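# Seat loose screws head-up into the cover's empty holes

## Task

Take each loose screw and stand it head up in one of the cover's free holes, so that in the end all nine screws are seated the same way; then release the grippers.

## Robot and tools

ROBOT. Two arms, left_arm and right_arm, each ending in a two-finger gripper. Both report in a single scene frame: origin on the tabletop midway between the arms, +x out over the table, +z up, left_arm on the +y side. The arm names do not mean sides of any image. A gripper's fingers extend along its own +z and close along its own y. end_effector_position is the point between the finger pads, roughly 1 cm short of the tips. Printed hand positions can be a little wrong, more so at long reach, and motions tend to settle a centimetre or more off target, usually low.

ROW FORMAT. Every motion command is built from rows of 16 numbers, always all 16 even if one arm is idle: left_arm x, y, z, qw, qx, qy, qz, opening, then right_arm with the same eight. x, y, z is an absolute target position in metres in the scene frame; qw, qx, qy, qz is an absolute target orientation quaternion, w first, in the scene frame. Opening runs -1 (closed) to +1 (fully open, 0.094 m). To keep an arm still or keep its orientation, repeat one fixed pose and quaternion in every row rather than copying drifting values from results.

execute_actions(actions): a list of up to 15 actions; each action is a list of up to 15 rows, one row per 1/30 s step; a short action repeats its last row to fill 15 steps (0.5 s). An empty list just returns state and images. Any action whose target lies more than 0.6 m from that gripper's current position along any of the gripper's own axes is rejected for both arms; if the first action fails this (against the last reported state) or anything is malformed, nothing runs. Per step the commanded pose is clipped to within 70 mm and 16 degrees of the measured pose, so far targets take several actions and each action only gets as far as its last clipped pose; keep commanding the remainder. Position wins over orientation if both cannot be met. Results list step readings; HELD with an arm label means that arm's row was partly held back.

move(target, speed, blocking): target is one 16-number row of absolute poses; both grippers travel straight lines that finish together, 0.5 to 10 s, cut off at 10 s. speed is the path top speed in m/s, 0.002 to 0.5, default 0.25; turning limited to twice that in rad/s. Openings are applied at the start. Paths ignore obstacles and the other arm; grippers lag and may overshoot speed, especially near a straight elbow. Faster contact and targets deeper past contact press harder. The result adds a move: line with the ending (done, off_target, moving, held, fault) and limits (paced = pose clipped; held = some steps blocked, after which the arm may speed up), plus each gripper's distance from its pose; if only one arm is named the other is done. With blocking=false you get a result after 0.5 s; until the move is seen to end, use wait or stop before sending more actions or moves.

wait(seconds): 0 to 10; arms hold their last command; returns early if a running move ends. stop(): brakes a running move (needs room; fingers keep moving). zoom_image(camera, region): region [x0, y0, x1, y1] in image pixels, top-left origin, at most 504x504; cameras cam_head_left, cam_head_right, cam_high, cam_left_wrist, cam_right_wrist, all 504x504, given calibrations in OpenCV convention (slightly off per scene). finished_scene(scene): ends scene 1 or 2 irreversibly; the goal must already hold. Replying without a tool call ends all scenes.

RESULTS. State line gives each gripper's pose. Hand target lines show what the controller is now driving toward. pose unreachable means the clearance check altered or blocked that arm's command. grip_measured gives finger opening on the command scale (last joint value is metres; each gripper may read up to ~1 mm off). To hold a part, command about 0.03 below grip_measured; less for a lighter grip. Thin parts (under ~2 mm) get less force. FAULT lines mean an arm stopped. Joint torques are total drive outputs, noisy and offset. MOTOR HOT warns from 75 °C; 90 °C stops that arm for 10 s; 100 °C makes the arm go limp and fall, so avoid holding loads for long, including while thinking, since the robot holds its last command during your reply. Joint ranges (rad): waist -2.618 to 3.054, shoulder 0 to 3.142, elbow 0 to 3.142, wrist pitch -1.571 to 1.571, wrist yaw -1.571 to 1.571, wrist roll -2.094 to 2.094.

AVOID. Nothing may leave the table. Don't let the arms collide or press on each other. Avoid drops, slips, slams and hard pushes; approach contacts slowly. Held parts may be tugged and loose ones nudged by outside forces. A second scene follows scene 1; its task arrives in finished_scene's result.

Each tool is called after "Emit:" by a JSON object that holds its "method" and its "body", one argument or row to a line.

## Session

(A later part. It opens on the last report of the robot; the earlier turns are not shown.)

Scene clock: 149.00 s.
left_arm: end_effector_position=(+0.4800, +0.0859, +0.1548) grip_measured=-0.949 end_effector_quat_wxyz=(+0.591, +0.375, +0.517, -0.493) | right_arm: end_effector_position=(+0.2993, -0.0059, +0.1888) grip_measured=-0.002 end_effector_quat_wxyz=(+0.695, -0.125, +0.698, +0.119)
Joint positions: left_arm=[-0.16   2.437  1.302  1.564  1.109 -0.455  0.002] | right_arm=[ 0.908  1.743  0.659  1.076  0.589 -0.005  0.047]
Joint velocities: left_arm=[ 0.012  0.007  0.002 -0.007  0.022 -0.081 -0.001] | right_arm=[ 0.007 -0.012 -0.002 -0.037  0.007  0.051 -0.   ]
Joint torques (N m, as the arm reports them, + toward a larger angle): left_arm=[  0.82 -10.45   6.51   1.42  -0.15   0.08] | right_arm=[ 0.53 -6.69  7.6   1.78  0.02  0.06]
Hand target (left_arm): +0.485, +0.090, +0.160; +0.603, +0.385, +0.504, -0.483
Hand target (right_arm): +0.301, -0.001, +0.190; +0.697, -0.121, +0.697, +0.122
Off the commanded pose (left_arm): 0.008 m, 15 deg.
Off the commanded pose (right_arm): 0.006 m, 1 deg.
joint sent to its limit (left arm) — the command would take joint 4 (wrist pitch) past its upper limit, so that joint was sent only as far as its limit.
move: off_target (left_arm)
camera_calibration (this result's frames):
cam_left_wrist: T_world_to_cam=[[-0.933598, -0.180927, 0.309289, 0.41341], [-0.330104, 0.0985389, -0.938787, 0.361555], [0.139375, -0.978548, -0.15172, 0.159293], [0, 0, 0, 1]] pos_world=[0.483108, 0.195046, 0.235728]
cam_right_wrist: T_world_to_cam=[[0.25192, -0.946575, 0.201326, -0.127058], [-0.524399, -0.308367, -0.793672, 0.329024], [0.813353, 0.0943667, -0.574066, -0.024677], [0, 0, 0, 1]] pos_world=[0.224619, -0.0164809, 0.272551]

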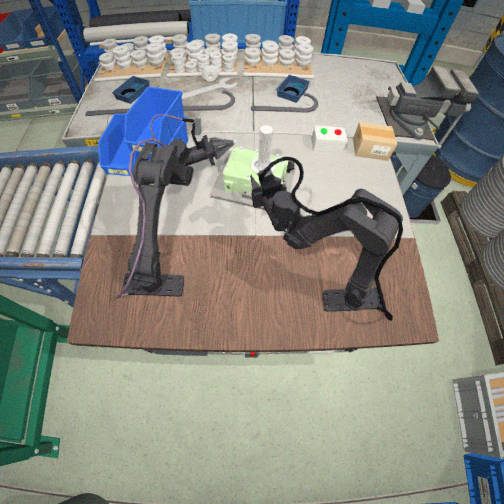

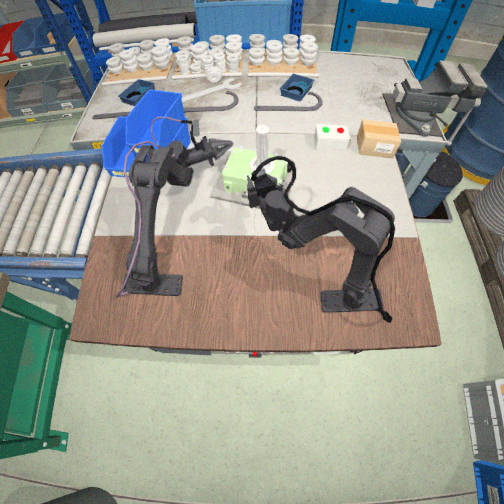

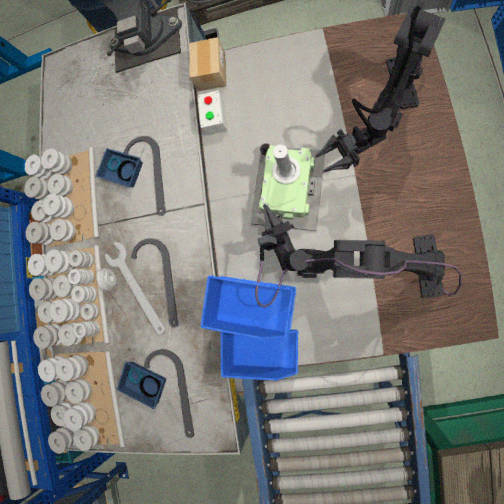

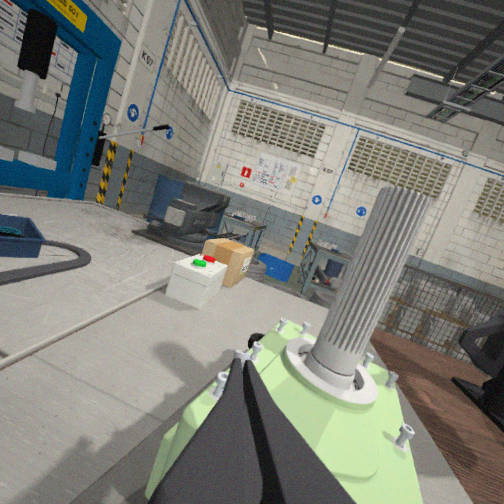

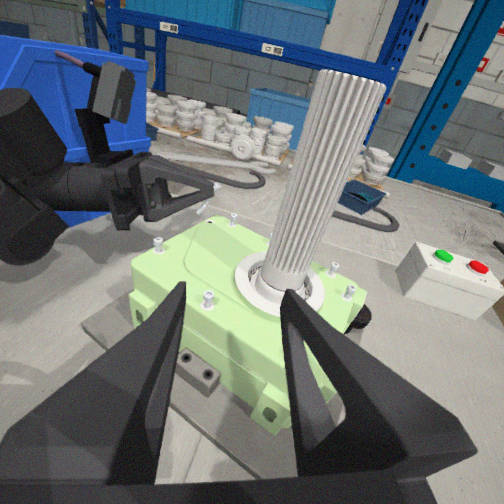

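Emit:
{"method": "move", "body": {
  "target": [0.40,0.12,0.21,0.6,0.375,0.51,-0.49,-1,0.25,-0.12,0.22,0.69,-0.12,0.69,0.12,0],
  "speed": 0.15
}}

Emit:
{"method": "move", "body": {
  "target": [0.22,0.19,0.07,0.216,0,0.976,0,-1,0.25,-0.12,0.22,0.69,-0.12,0.69,0.12,0],
  "speed": 0.15
}}

Emit:
{"method": "move", "body": {
  "target": [0.22,0.19,0.022,0.216,0,0.976,0,-1,0.25,-0.12,0.22,0.69,-0.12,0.69,0.12,0],
  "speed": 0.05
}}

Emit:
{"method": "move", "body": {
  "target": [0.22,0.19,0.022,0.216,0,0.976,0,-0.5,0.25,-0.12,0.22,0.69,-0.12,0.69,0.12,0]
}}

Emit:
{"method": "move", "body": {
  "target": [0.215,0.19,0.1,0,0,1,0,-0.5,0.25,-0.12,0.22,0.69,-0.12,0.69,0.12,0],
  "speed": 0.15
}}

Scene clock: 150.83 s.
left_arm: end_effector_position=(+0.4029, +0.1152, +0.2063) grip_measured=-0.949 end_effector_quat_wxyz=(+0.587, +0.376, +0.527, -0.486) | right_arm: end_effector_position=(+0.2505, -0.1148, +0.2192) grip_measured=-0.002 end_effector_quat_wxyz=(+0.697, -0.123, +0.696, +0.121)
Joint positions: left_arm=[-0.118  2.059  0.891  1.57   1.145 -0.441  0.002] | right_arm=[ 0.774  1.128  0.307  0.822  0.455 -0.005  0.047]
Joint velocities: left_arm=[-0.007 -0.002  0.002  0.022  0.037  0.022 -0.001] | right_arm=[ 0.002 -0.022  0.007 -0.007  0.007 -0.066 -0.   ]
Joint torques (N m, as the arm reports them, + toward a larger angle): left_arm=[  1.01 -10.02   2.78   1.35  -0.15   0.08] | right_arm=[-0.56 -4.95  6.08  1.59 -0.02  0.03]
Hand target (left_arm): +0.400, +0.120, +0.209; +0.592, +0.380, +0.524, -0.479
Hand target (right_arm): +0.249, -0.119, +0.220; +0.697, -0.121, +0.696, +0.121
Off the commanded pose (left_arm): 0.007 m, 2 deg.
Off the commanded pose (right_arm): 0.005 m, 0 deg.
joint sent to its limit (left arm) — the command would take joint 4 (wrist pitch) past its upper limit, so that joint was sent only as far as its limit.
move: done
camera_calibration (this result's frames):
cam_left_wrist: T_world_to_cam=[[-0.928238, -0.198719, 0.314458, 0.329585], [-0.340677, 0.114685, -0.933159, 0.382738], [0.149373, -0.973323, -0.174155, 0.206598], [0, 0, 0, 1]] pos_world=[0.405463, 0.222687, 0.289494]
cam_right_wrist: T_world_to_cam=[[0.250855, -0.947952, 0.196108, -0.222664], [-0.52013, -0.30285, -0.79859, 0.294637], [0.816417, 0.0983286, -0.56903, 0.0413553], [0, 0, 0, 1]] pos_world=[0.175343, -0.125911, 0.302493]

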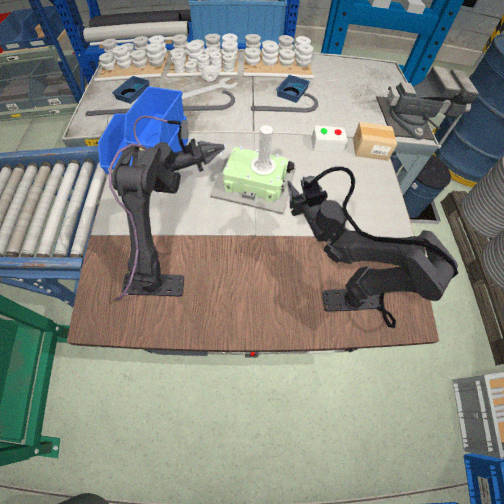

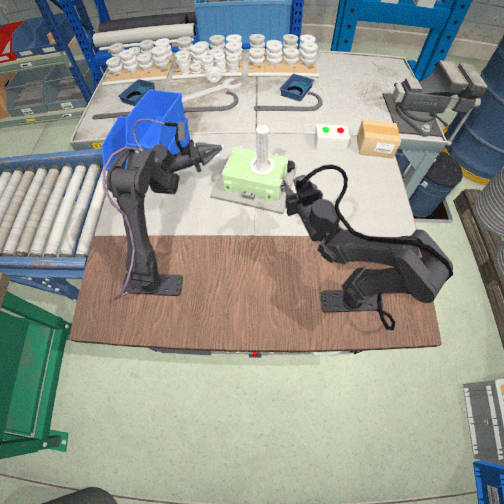

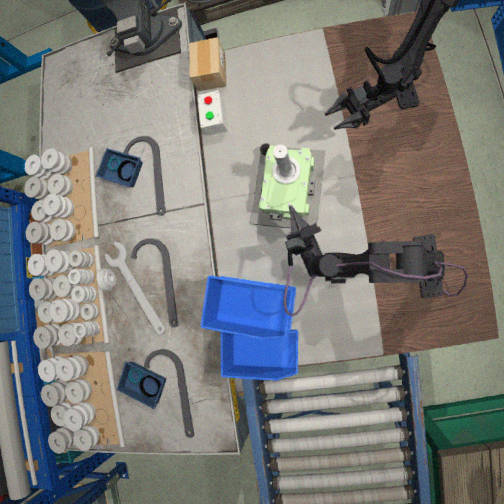

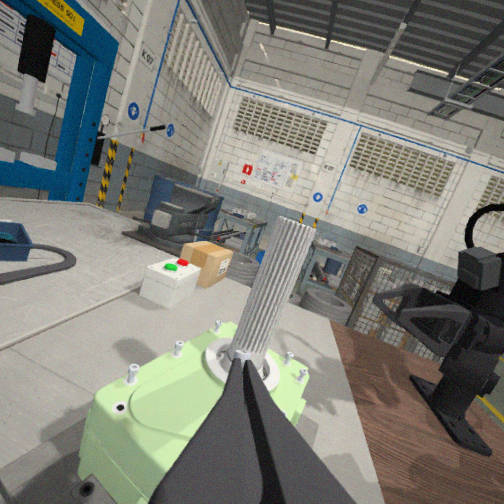

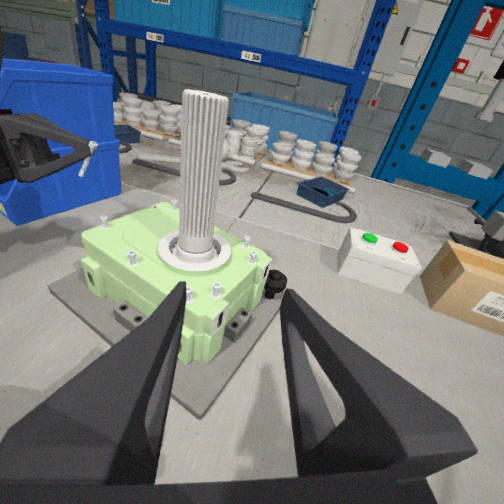

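Scene clock: 157.17 s.
left_arm: end_effector_position=(+0.2169, +0.1950, +0.0616) grip_measured=-0.949 end_effector_quat_wxyz=(+0.209, +0.006, +0.978, -0.003) | right_arm: end_effector_position=(+0.2513, -0.1155, +0.2188) grip_measured=-0.002 end_effector_quat_wxyz=(+0.697, -0.124, +0.696, +0.121)
Joint positions: left_arm=[-0.751  1.248  0.693 -0.699 -0.283 -0.712  0.002] | right_arm=[ 0.768  1.128  0.307  0.821  0.449 -0.005  0.047]
Joint velocities: left_arm=[-0.012 -0.022 -0.007 -0.066  0.051  0.022  0.001] | right_arm=[-0.012 -0.027 -0.002 -0.022  0.051  0.007 -0.   ]
Joint torques (N m, as the arm reports them, + toward a larger angle): left_arm=[-1.06 -2.59  7.68  0.72 -0.43 -0.09] | right_arm=[-0.55 -4.89  6.17  1.61 -0.06  0.04]
Hand target (left_arm): +0.221, +0.192, +0.068; +0.217, +0.003, +0.976, +0.002
Hand target (right_arm): +0.250, -0.120, +0.220; +0.697, -0.121, +0.696, +0.121
Off the commanded pose (left_arm): 0.010 m, 1 deg.
Off the commanded pose (right_arm): 0.005 m, 0 deg.
move: done
camera_calibration (this result's frames):
cam_left_wrist: T_world_to_cam=[[0.217435, -0.970933, 0.100053, 0.133574], [-0.973124, -0.223601, -0.0550739, 0.324259], [0.0758451, -0.0853891, -0.993457, 0.180033], [0, 0, 0, 1]] pos_world=[0.272846, 0.217569, 0.183349]
cam_right_wrist: T_world_to_cam=[[0.251425, -0.947641, 0.196882, -0.223768], [-0.520861, -0.303924, -0.797706, 0.294419], [0.815775, 0.0980151, -0.570003, 0.0409086], [0, 0, 0, 1]] pos_world=[0.17624, -0.126581, 0.302233]

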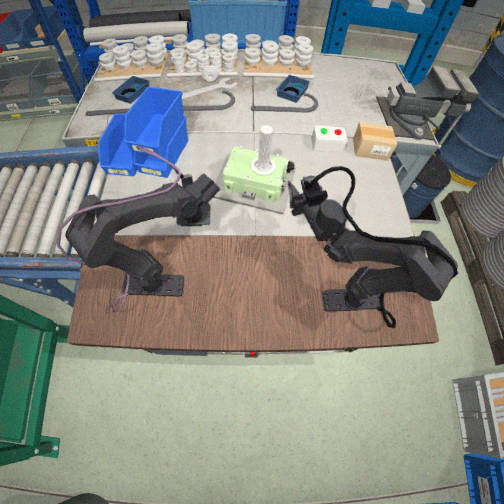

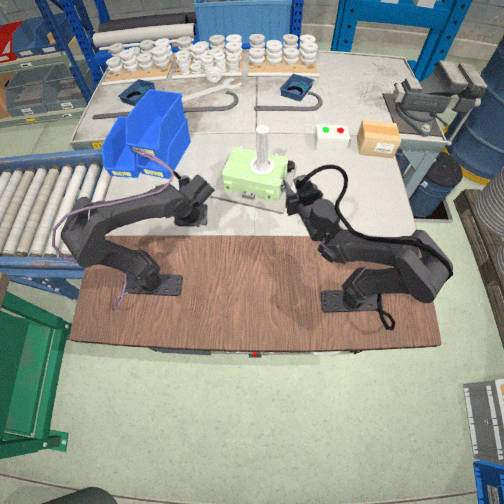

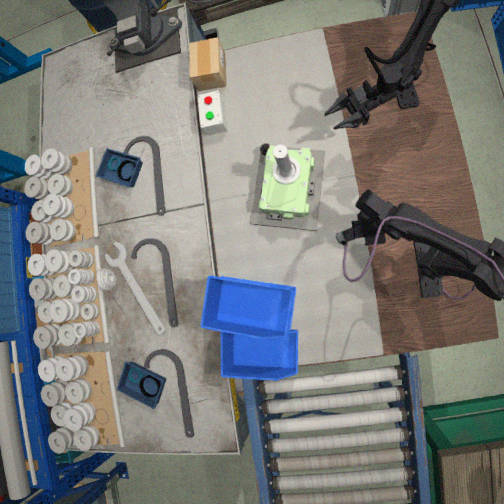

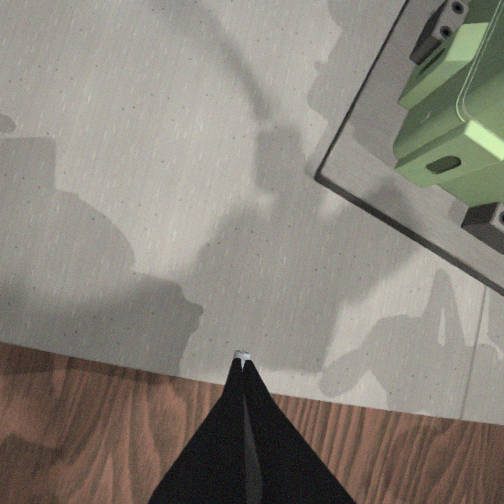

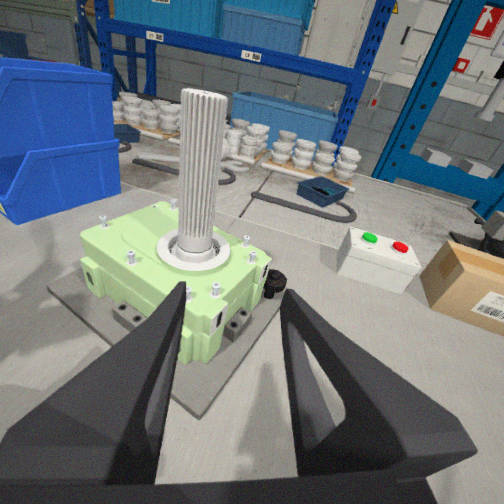

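Scene clock: 158.47 s.
left_arm: end_effector_position=(+0.2216, +0.1878, +0.0271) grip_measured=-0.949 end_effector_quat_wxyz=(+0.214, +0.000, +0.977, -0.009) | right_arm: end_effector_position=(+0.2513, -0.1155, +0.2187) grip_measured=-0.002 end_effector_quat_wxyz=(+0.697, -0.124, +0.696, +0.120)
Joint positions: left_arm=[-0.758  1.339  0.603 -0.505 -0.283 -0.729  0.002] | right_arm=[ 0.768  1.128  0.307  0.82   0.449 -0.005  0.047]
Joint velocities: left_arm=[-0.032 -0.007  0.002 -0.037 -0.051  0.007 -0.001] | right_arm=[-0.037 -0.007 -0.002  0.037  0.051 -0.037  0.   ]
Joint torques (N m, as the arm reports them, + toward a larger angle): left_arm=[-1.02 -3.11  4.07  1.   -0.43 -0.1 ] | right_arm=[-0.57 -4.88  6.2   1.61 -0.06  0.03]
Hand target (left_arm): +0.220, +0.190, +0.022; +0.216, +0.000, +0.976, -0.000
Hand target (right_arm): +0.250, -0.120, +0.220; +0.697, -0.121, +0.697, +0.121
Off the commanded pose (left_arm): 0.006 m, 1 deg.
Off the commanded pose (right_arm): 0.005 m, 0 deg.
move: done
camera_calibration (this result's frames):
cam_left_wrist: T_world_to_cam=[[0.223993, -0.967609, 0.116451, 0.126515], [-0.9709, -0.231936, -0.0596646, 0.326529], [0.084741, -0.0996974, -0.991403, 0.145464], [0, 0, 0, 1]] pos_world=[0.276362, 0.212653, 0.148963]
cam_right_wrist: T_world_to_cam=[[0.251477, -0.947587, 0.197073, -0.2238], [-0.521074, -0.304141, -0.797484, 0.294328], [0.815623, 0.0978597, -0.570247, 0.0409322], [0, 0, 0, 1]] pos_world=[0.176262, -0.126558, 0.302168]

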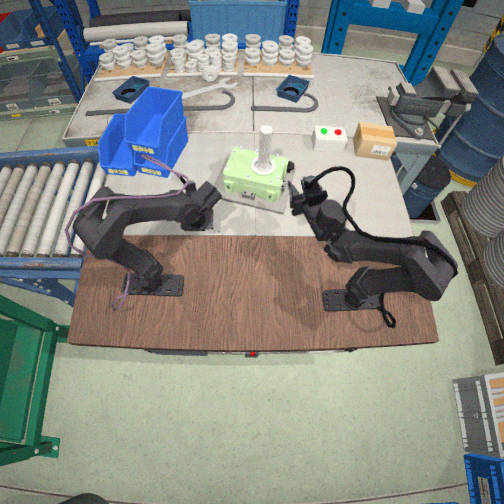

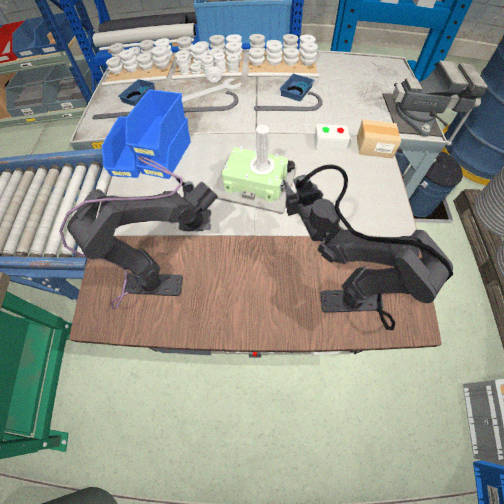

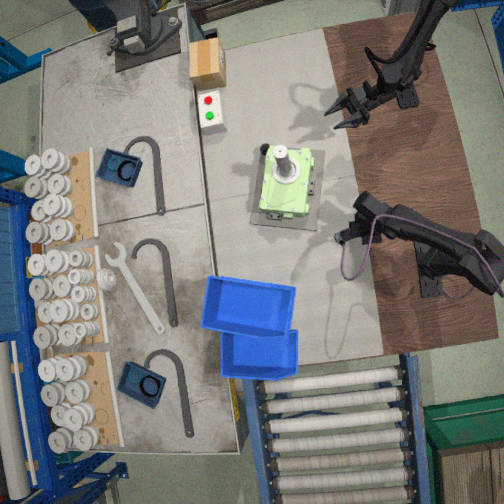

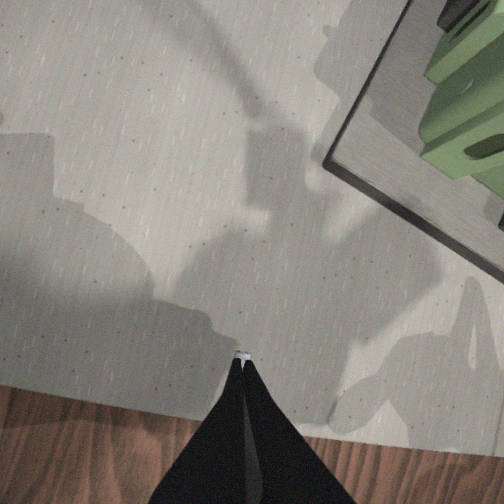

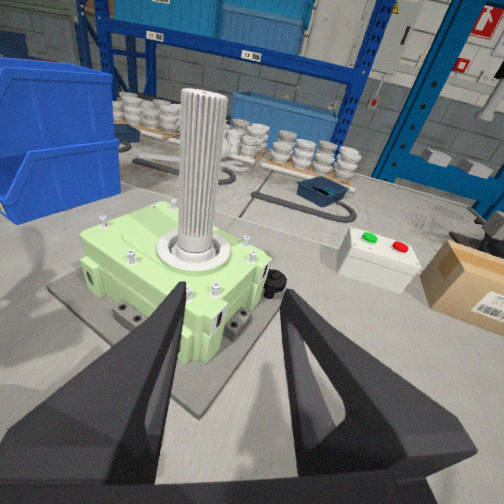

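Scene clock: 159.17 s.
left_arm: end_effector_position=(+0.2220, +0.1874, +0.0273) grip_measured=-0.502 end_effector_quat_wxyz=(+0.214, +0.000, +0.977, -0.010) | right_arm: end_effector_position=(+0.2513, -0.1155, +0.2187) grip_measured=-0.002 end_effector_quat_wxyz=(+0.697, -0.124, +0.696, +0.120)
Joint positions: left_arm=[-0.758  1.339  0.603 -0.503 -0.283 -0.729  0.023] | right_arm=[ 0.768  1.128  0.307  0.82   0.449 -0.005  0.047]
Joint velocities: left_arm=[-0.002  0.017  0.002 -0.037  0.051 -0.022  0.001] | right_arm=[-0.007 -0.002  0.002  0.022  0.022  0.037  0.001]
Joint torques (N m, as the arm reports them, + toward a larger angle): left_arm=[-1.03 -3.08  4.05  1.   -0.43 -0.11] | right_arm=[-0.59 -4.89  6.19  1.61 -0.06  0.05]
Hand target (left_arm): +0.220, +0.190, +0.022; +0.216, +0.000, +0.976, -0.000
Hand target (right_arm): +0.250, -0.120, +0.220; +0.697, -0.121, +0.696, +0.121
Off the commanded pose (left_arm): 0.006 m, 1 deg.
Off the commanded pose (right_arm): 0.005 m, 0 deg.
move: done
camera_calibration (this result's frames):
cam_left_wrist: T_world_to_cam=[[0.223769, -0.967389, 0.118688, 0.125927], [-0.970785, -0.232049, -0.0610794, 0.326899], [0.0866289, -0.101553, -0.991051, 0.145511], [0, 0, 0, 1]] pos_world=[0.276565, 0.212454, 0.149229]
cam_right_wrist: T_world_to_cam=[[0.251477, -0.947587, 0.197073, -0.2238], [-0.521074, -0.304141, -0.797484, 0.294328], [0.815623, 0.0978597, -0.570247, 0.0409322], [0, 0, 0, 1]] pos_world=[0.176262, -0.126558, 0.302168]

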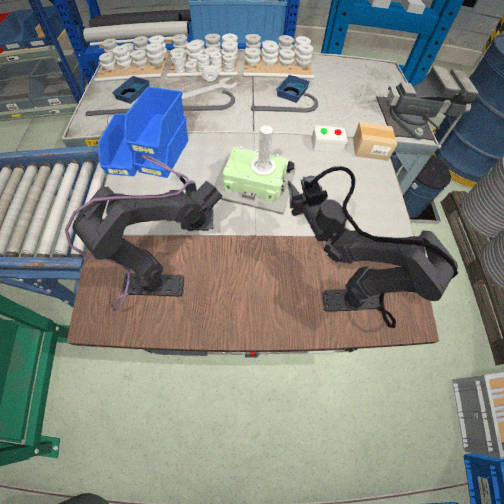

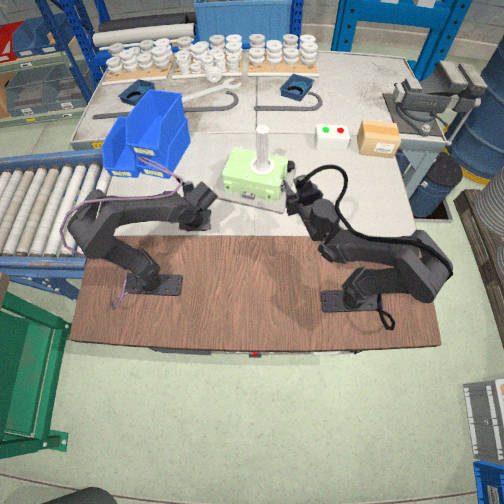

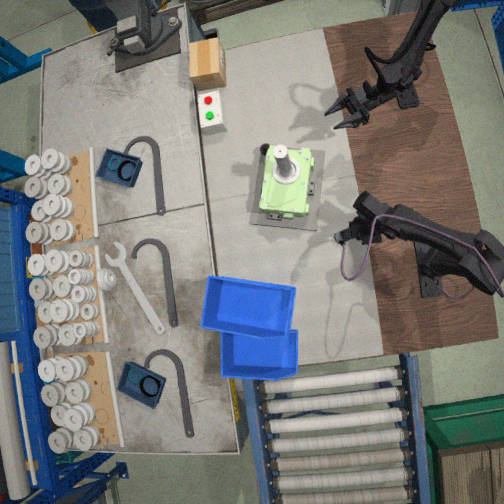

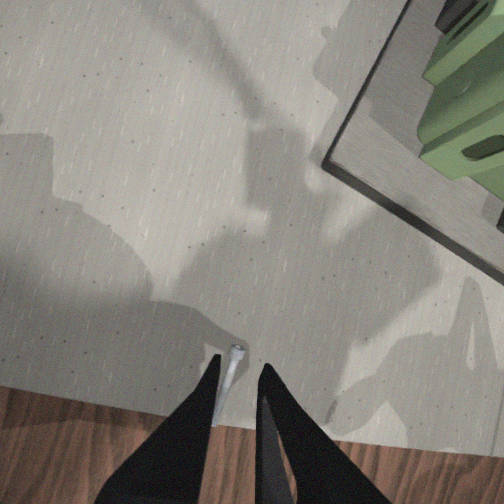

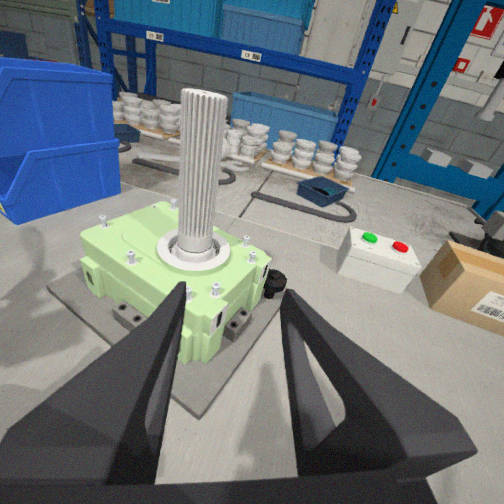

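Scene clock: 161.23 s.
left_arm: end_effector_position=(+0.2101, +0.1911, +0.0954) grip_measured=-0.502 end_effector_quat_wxyz=(+0.001, +0.001, +1.000, +0.004) | right_arm: end_effector_position=(+0.2513, -0.1155, +0.2187) grip_measured=-0.002 end_effector_quat_wxyz=(+0.697, -0.124, +0.696, +0.120)
Joint positions: left_arm=[-0.588  1.512  1.12  -1.182 -0.008 -0.605  0.023] | right_arm=[ 0.768  1.128  0.307  0.82   0.449 -0.005  0.047]
Joint velocities: left_arm=[ 0.007  0.027 -0.012 -0.11  -0.11   0.022  0.   ] | right_arm=[-0.017 -0.022  0.017 -0.037 -0.022  0.051  0.   ]
Joint torques (N m, as the arm reports them, + toward a larger angle): left_arm=[ 1.01 -4.48  7.26  0.09  0.04  0.08] | right_arm=[-0.55 -4.88  6.21  1.6  -0.06  0.04]
Hand target (left_arm): +0.215, +0.190, +0.100; +0.000, +0.001, +1.000, +0.000
Hand target (right_arm): +0.250, -0.120, +0.220; +0.697, -0.121, +0.696, +0.121
Off the commanded pose (left_arm): 0.007 m, 0 deg.
Off the commanded pose (right_arm): 0.005 m, 0 deg.
move: done
camera_calibration (this result's frames):
cam_left_wrist: T_world_to_cam=[[0.247104, -0.968898, -0.0133023, 0.132123], [-0.908902, -0.236518, 0.343448, 0.269626], [-0.335912, -0.0727769, -0.939077, 0.292782], [0, 0, 0, 1]] pos_world=[0.310764, 0.213093, 0.1841]
cam_right_wrist: T_world_to_cam=[[0.251477, -0.947587, 0.197073, -0.2238], [-0.521074, -0.304141, -0.797484, 0.294328], [0.815623, 0.0978597, -0.570247, 0.0409322], [0, 0, 0, 1]] pos_world=[0.176262, -0.126558, 0.302168]

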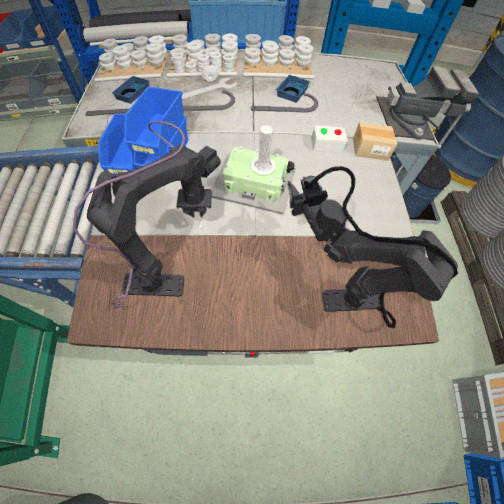

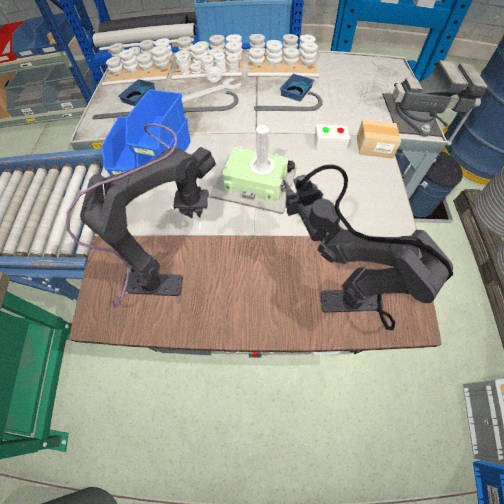

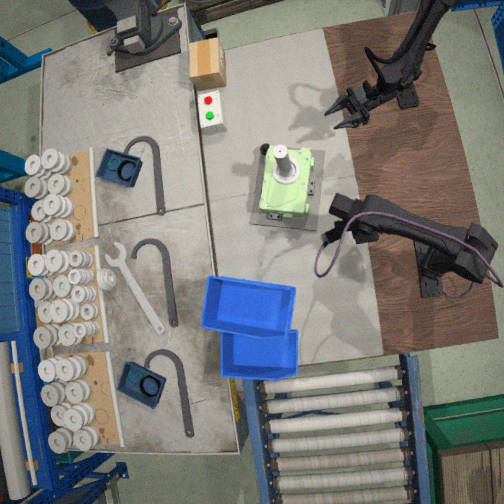

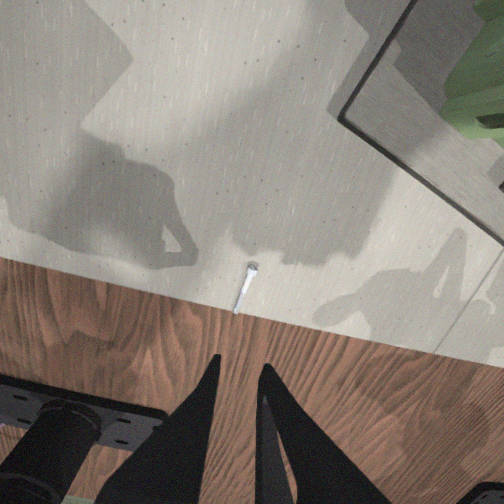

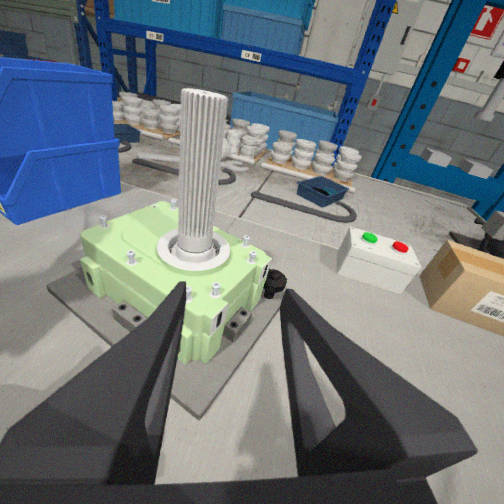

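Emit:
{"method": "move", "body": {
  "target": [0.223,0.196,0.004,0,0.044,0.999,0,-0.5,0.25,-0.12,0.22,0.69,-0.12,0.69,0.12,0],
  "speed": 0.08
}}

Emit:
{"method": "move", "body": {
  "target": [0.223,0.196,0.004,0,0.044,0.999,0,-1,0.25,-0.12,0.22,0.69,-0.12,0.69,0.12,0]
}}

Scene clock: 162.90 s.
left_arm: end_effector_position=(+0.2193, +0.1956, +0.0154) grip_measured=-0.502 end_effector_quat_wxyz=(-0.003, +0.043, +0.999, +0.005) | right_arm: end_effector_position=(+0.2513, -0.1155, +0.2187) grip_measured=-0.002 end_effector_quat_wxyz=(+0.697, -0.124, +0.696, +0.120)
Joint positions: left_arm=[-0.552  1.639  0.911 -0.853 -0.005 -0.483  0.023] | right_arm=[ 0.768  1.128  0.307  0.82   0.449 -0.005  0.047]
Joint velocities: left_arm=[-0.022  0.012 -0.002 -0.007  0.095  0.081 -0.001] | right_arm=[-0.007 -0.017  0.012  0.037 -0.037  0.007 -0.001]
Joint torques (N m, as the arm reports them, + toward a larger angle): left_arm=[ 0.98 -4.28  2.84  0.83  0.03  0.08] | right_arm=[-0.53 -4.87  6.2   1.61 -0.05  0.04]
Hand target (left_arm): +0.222, +0.196, +0.005; -0.000, +0.044, +0.999, +0.001
Hand target (right_arm): +0.250, -0.120, +0.220; +0.697, -0.121, +0.696, +0.121
Off the commanded pose (left_arm): 0.012 m, 1 deg.
Off the commanded pose (right_arm): 0.005 m, 0 deg.
move: off_target (left_arm)
camera_calibration (this result's frames):
cam_left_wrist: T_world_to_cam=[[0.163788, -0.986362, -0.0162579, 0.154908], [-0.922851, -0.159024, 0.350795, 0.294341], [-0.348596, -0.0424523, -0.936311, 0.217828], [0, 0, 0, 1]] pos_world=[0.322194, 0.20885, 0.10322]
cam_right_wrist: T_world_to_cam=[[0.251477, -0.947587, 0.197073, -0.2238], [-0.521074, -0.304141, -0.797484, 0.294328], [0.815623, 0.0978597, -0.570247, 0.0409322], [0, 0, 0, 1]] pos_world=[0.176262, -0.126558, 0.302168]

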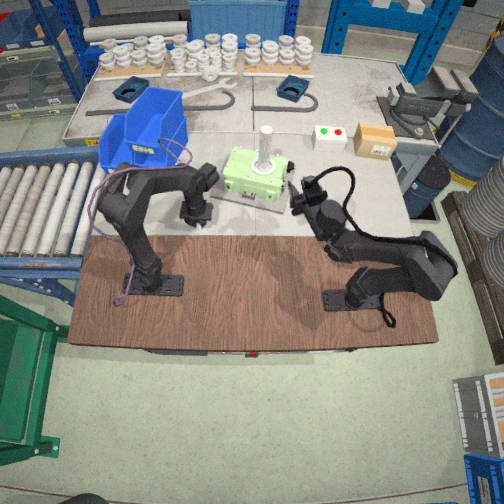

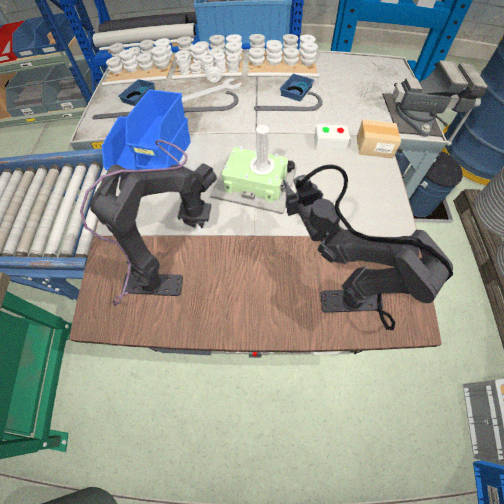

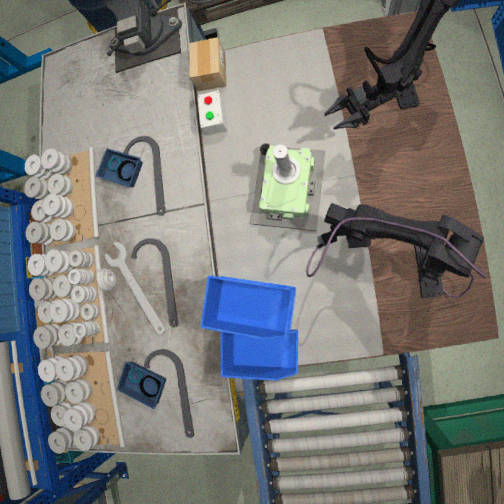

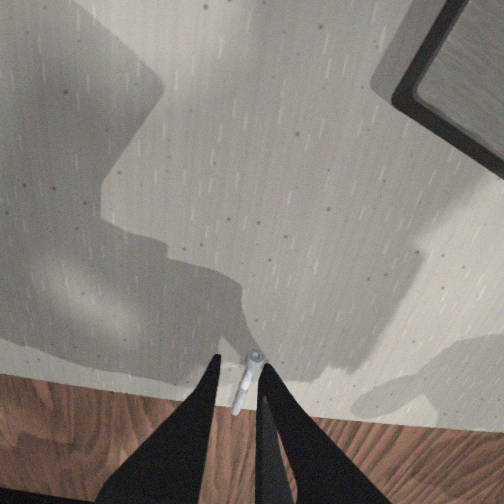

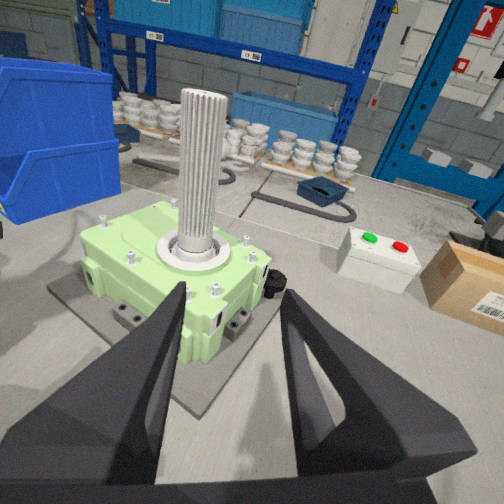

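Scene clock: 163.60 s.
left_arm: end_effector_position=(+0.2196, +0.1940, +0.0154) grip_measured=-0.934 end_effector_quat_wxyz=(-0.003, +0.044, +0.999, +0.001) | right_arm: end_effector_position=(+0.2513, -0.1155, +0.2187) grip_measured=-0.002 end_effector_quat_wxyz=(+0.697, -0.124, +0.696, +0.120)
Joint positions: left_arm=[-0.552  1.639  0.911 -0.849  0.002 -0.482  0.003] | right_arm=[ 0.768  1.128  0.307  0.82   0.449 -0.005  0.047]
Joint velocities: left_arm=[ 0.007  0.002  0.002  0.007 -0.022 -0.007  0.001] | right_arm=[-0.007  0.017 -0.007  0.007  0.007 -0.007 -0.   ]
Joint torques (N m, as the arm reports them, + toward a larger angle): left_arm=[ 1.02 -4.27  2.8   0.8  -0.04  0.07] | right_arm=[-0.57 -4.85  6.21  1.61 -0.06  0.04]
Hand target (left_arm): +0.222, +0.196, +0.005; -0.000, +0.044, +0.999, +0.000
Hand target (right_arm): +0.250, -0.120, +0.220; +0.697, -0.121, +0.696, +0.121
Off the commanded pose (left_arm): 0.012 m, 0 deg.
Off the commanded pose (right_arm): 0.005 m, 0 deg.
move: off_target (left_arm)
camera_calibration (this result's frames):
cam_left_wrist: T_world_to_cam=[[0.163093, -0.986577, -0.00809014, 0.153306], [-0.923013, -0.155472, 0.351959, 0.293687], [-0.348493, -0.0499349, -0.93598, 0.219274], [0, 0, 0, 1]] pos_world=[0.322489, 0.207857, 0.103111]
cam_right_wrist: T_world_to_cam=[[0.251477, -0.947587, 0.197073, -0.2238], [-0.521074, -0.304141, -0.797484, 0.294328], [0.815623, 0.0978597, -0.570247, 0.0409322], [0, 0, 0, 1]] pos_world=[0.176262, -0.126558, 0.302168]

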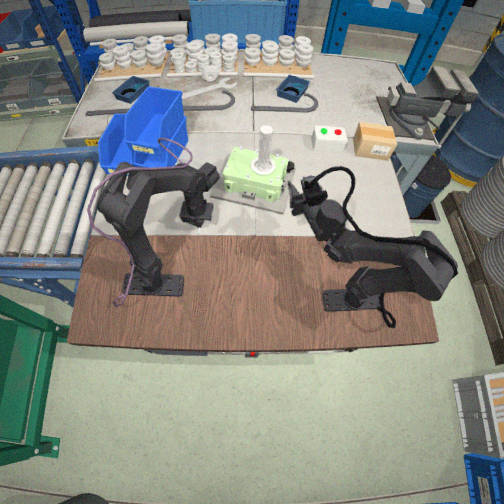

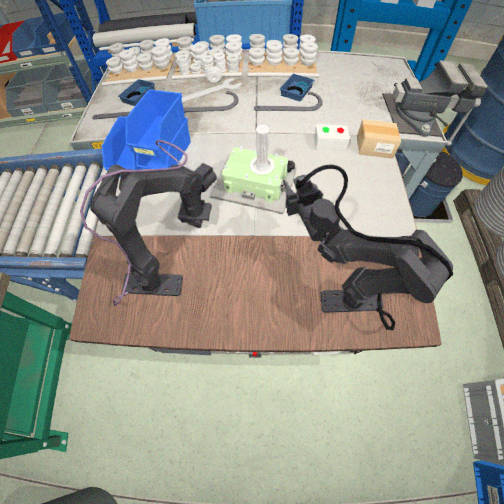

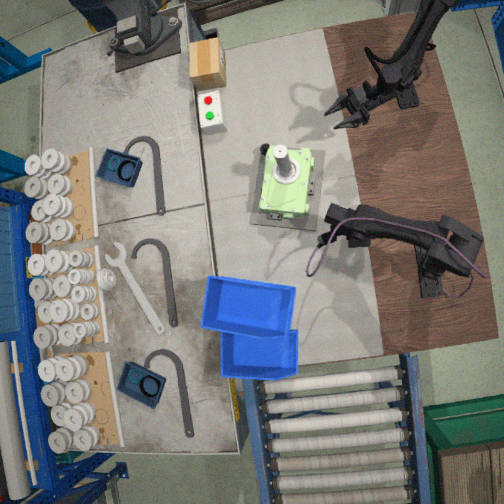

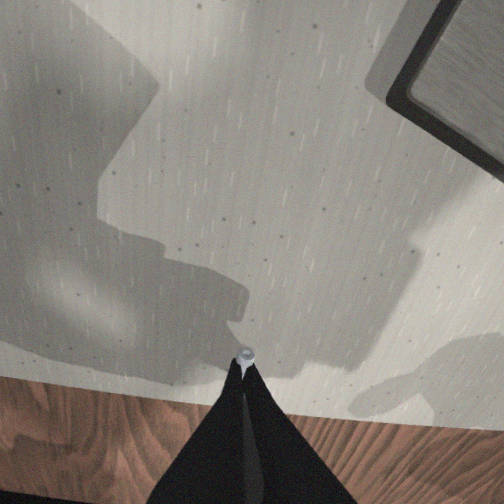

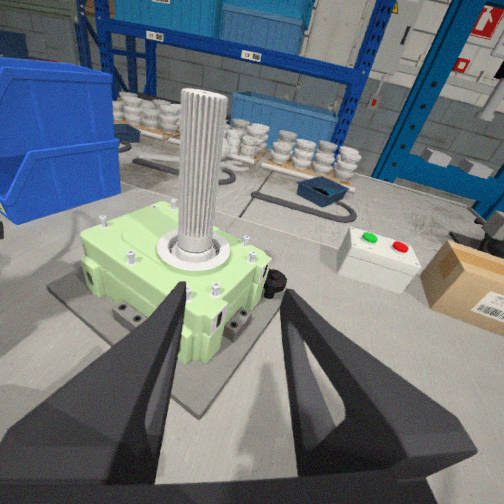

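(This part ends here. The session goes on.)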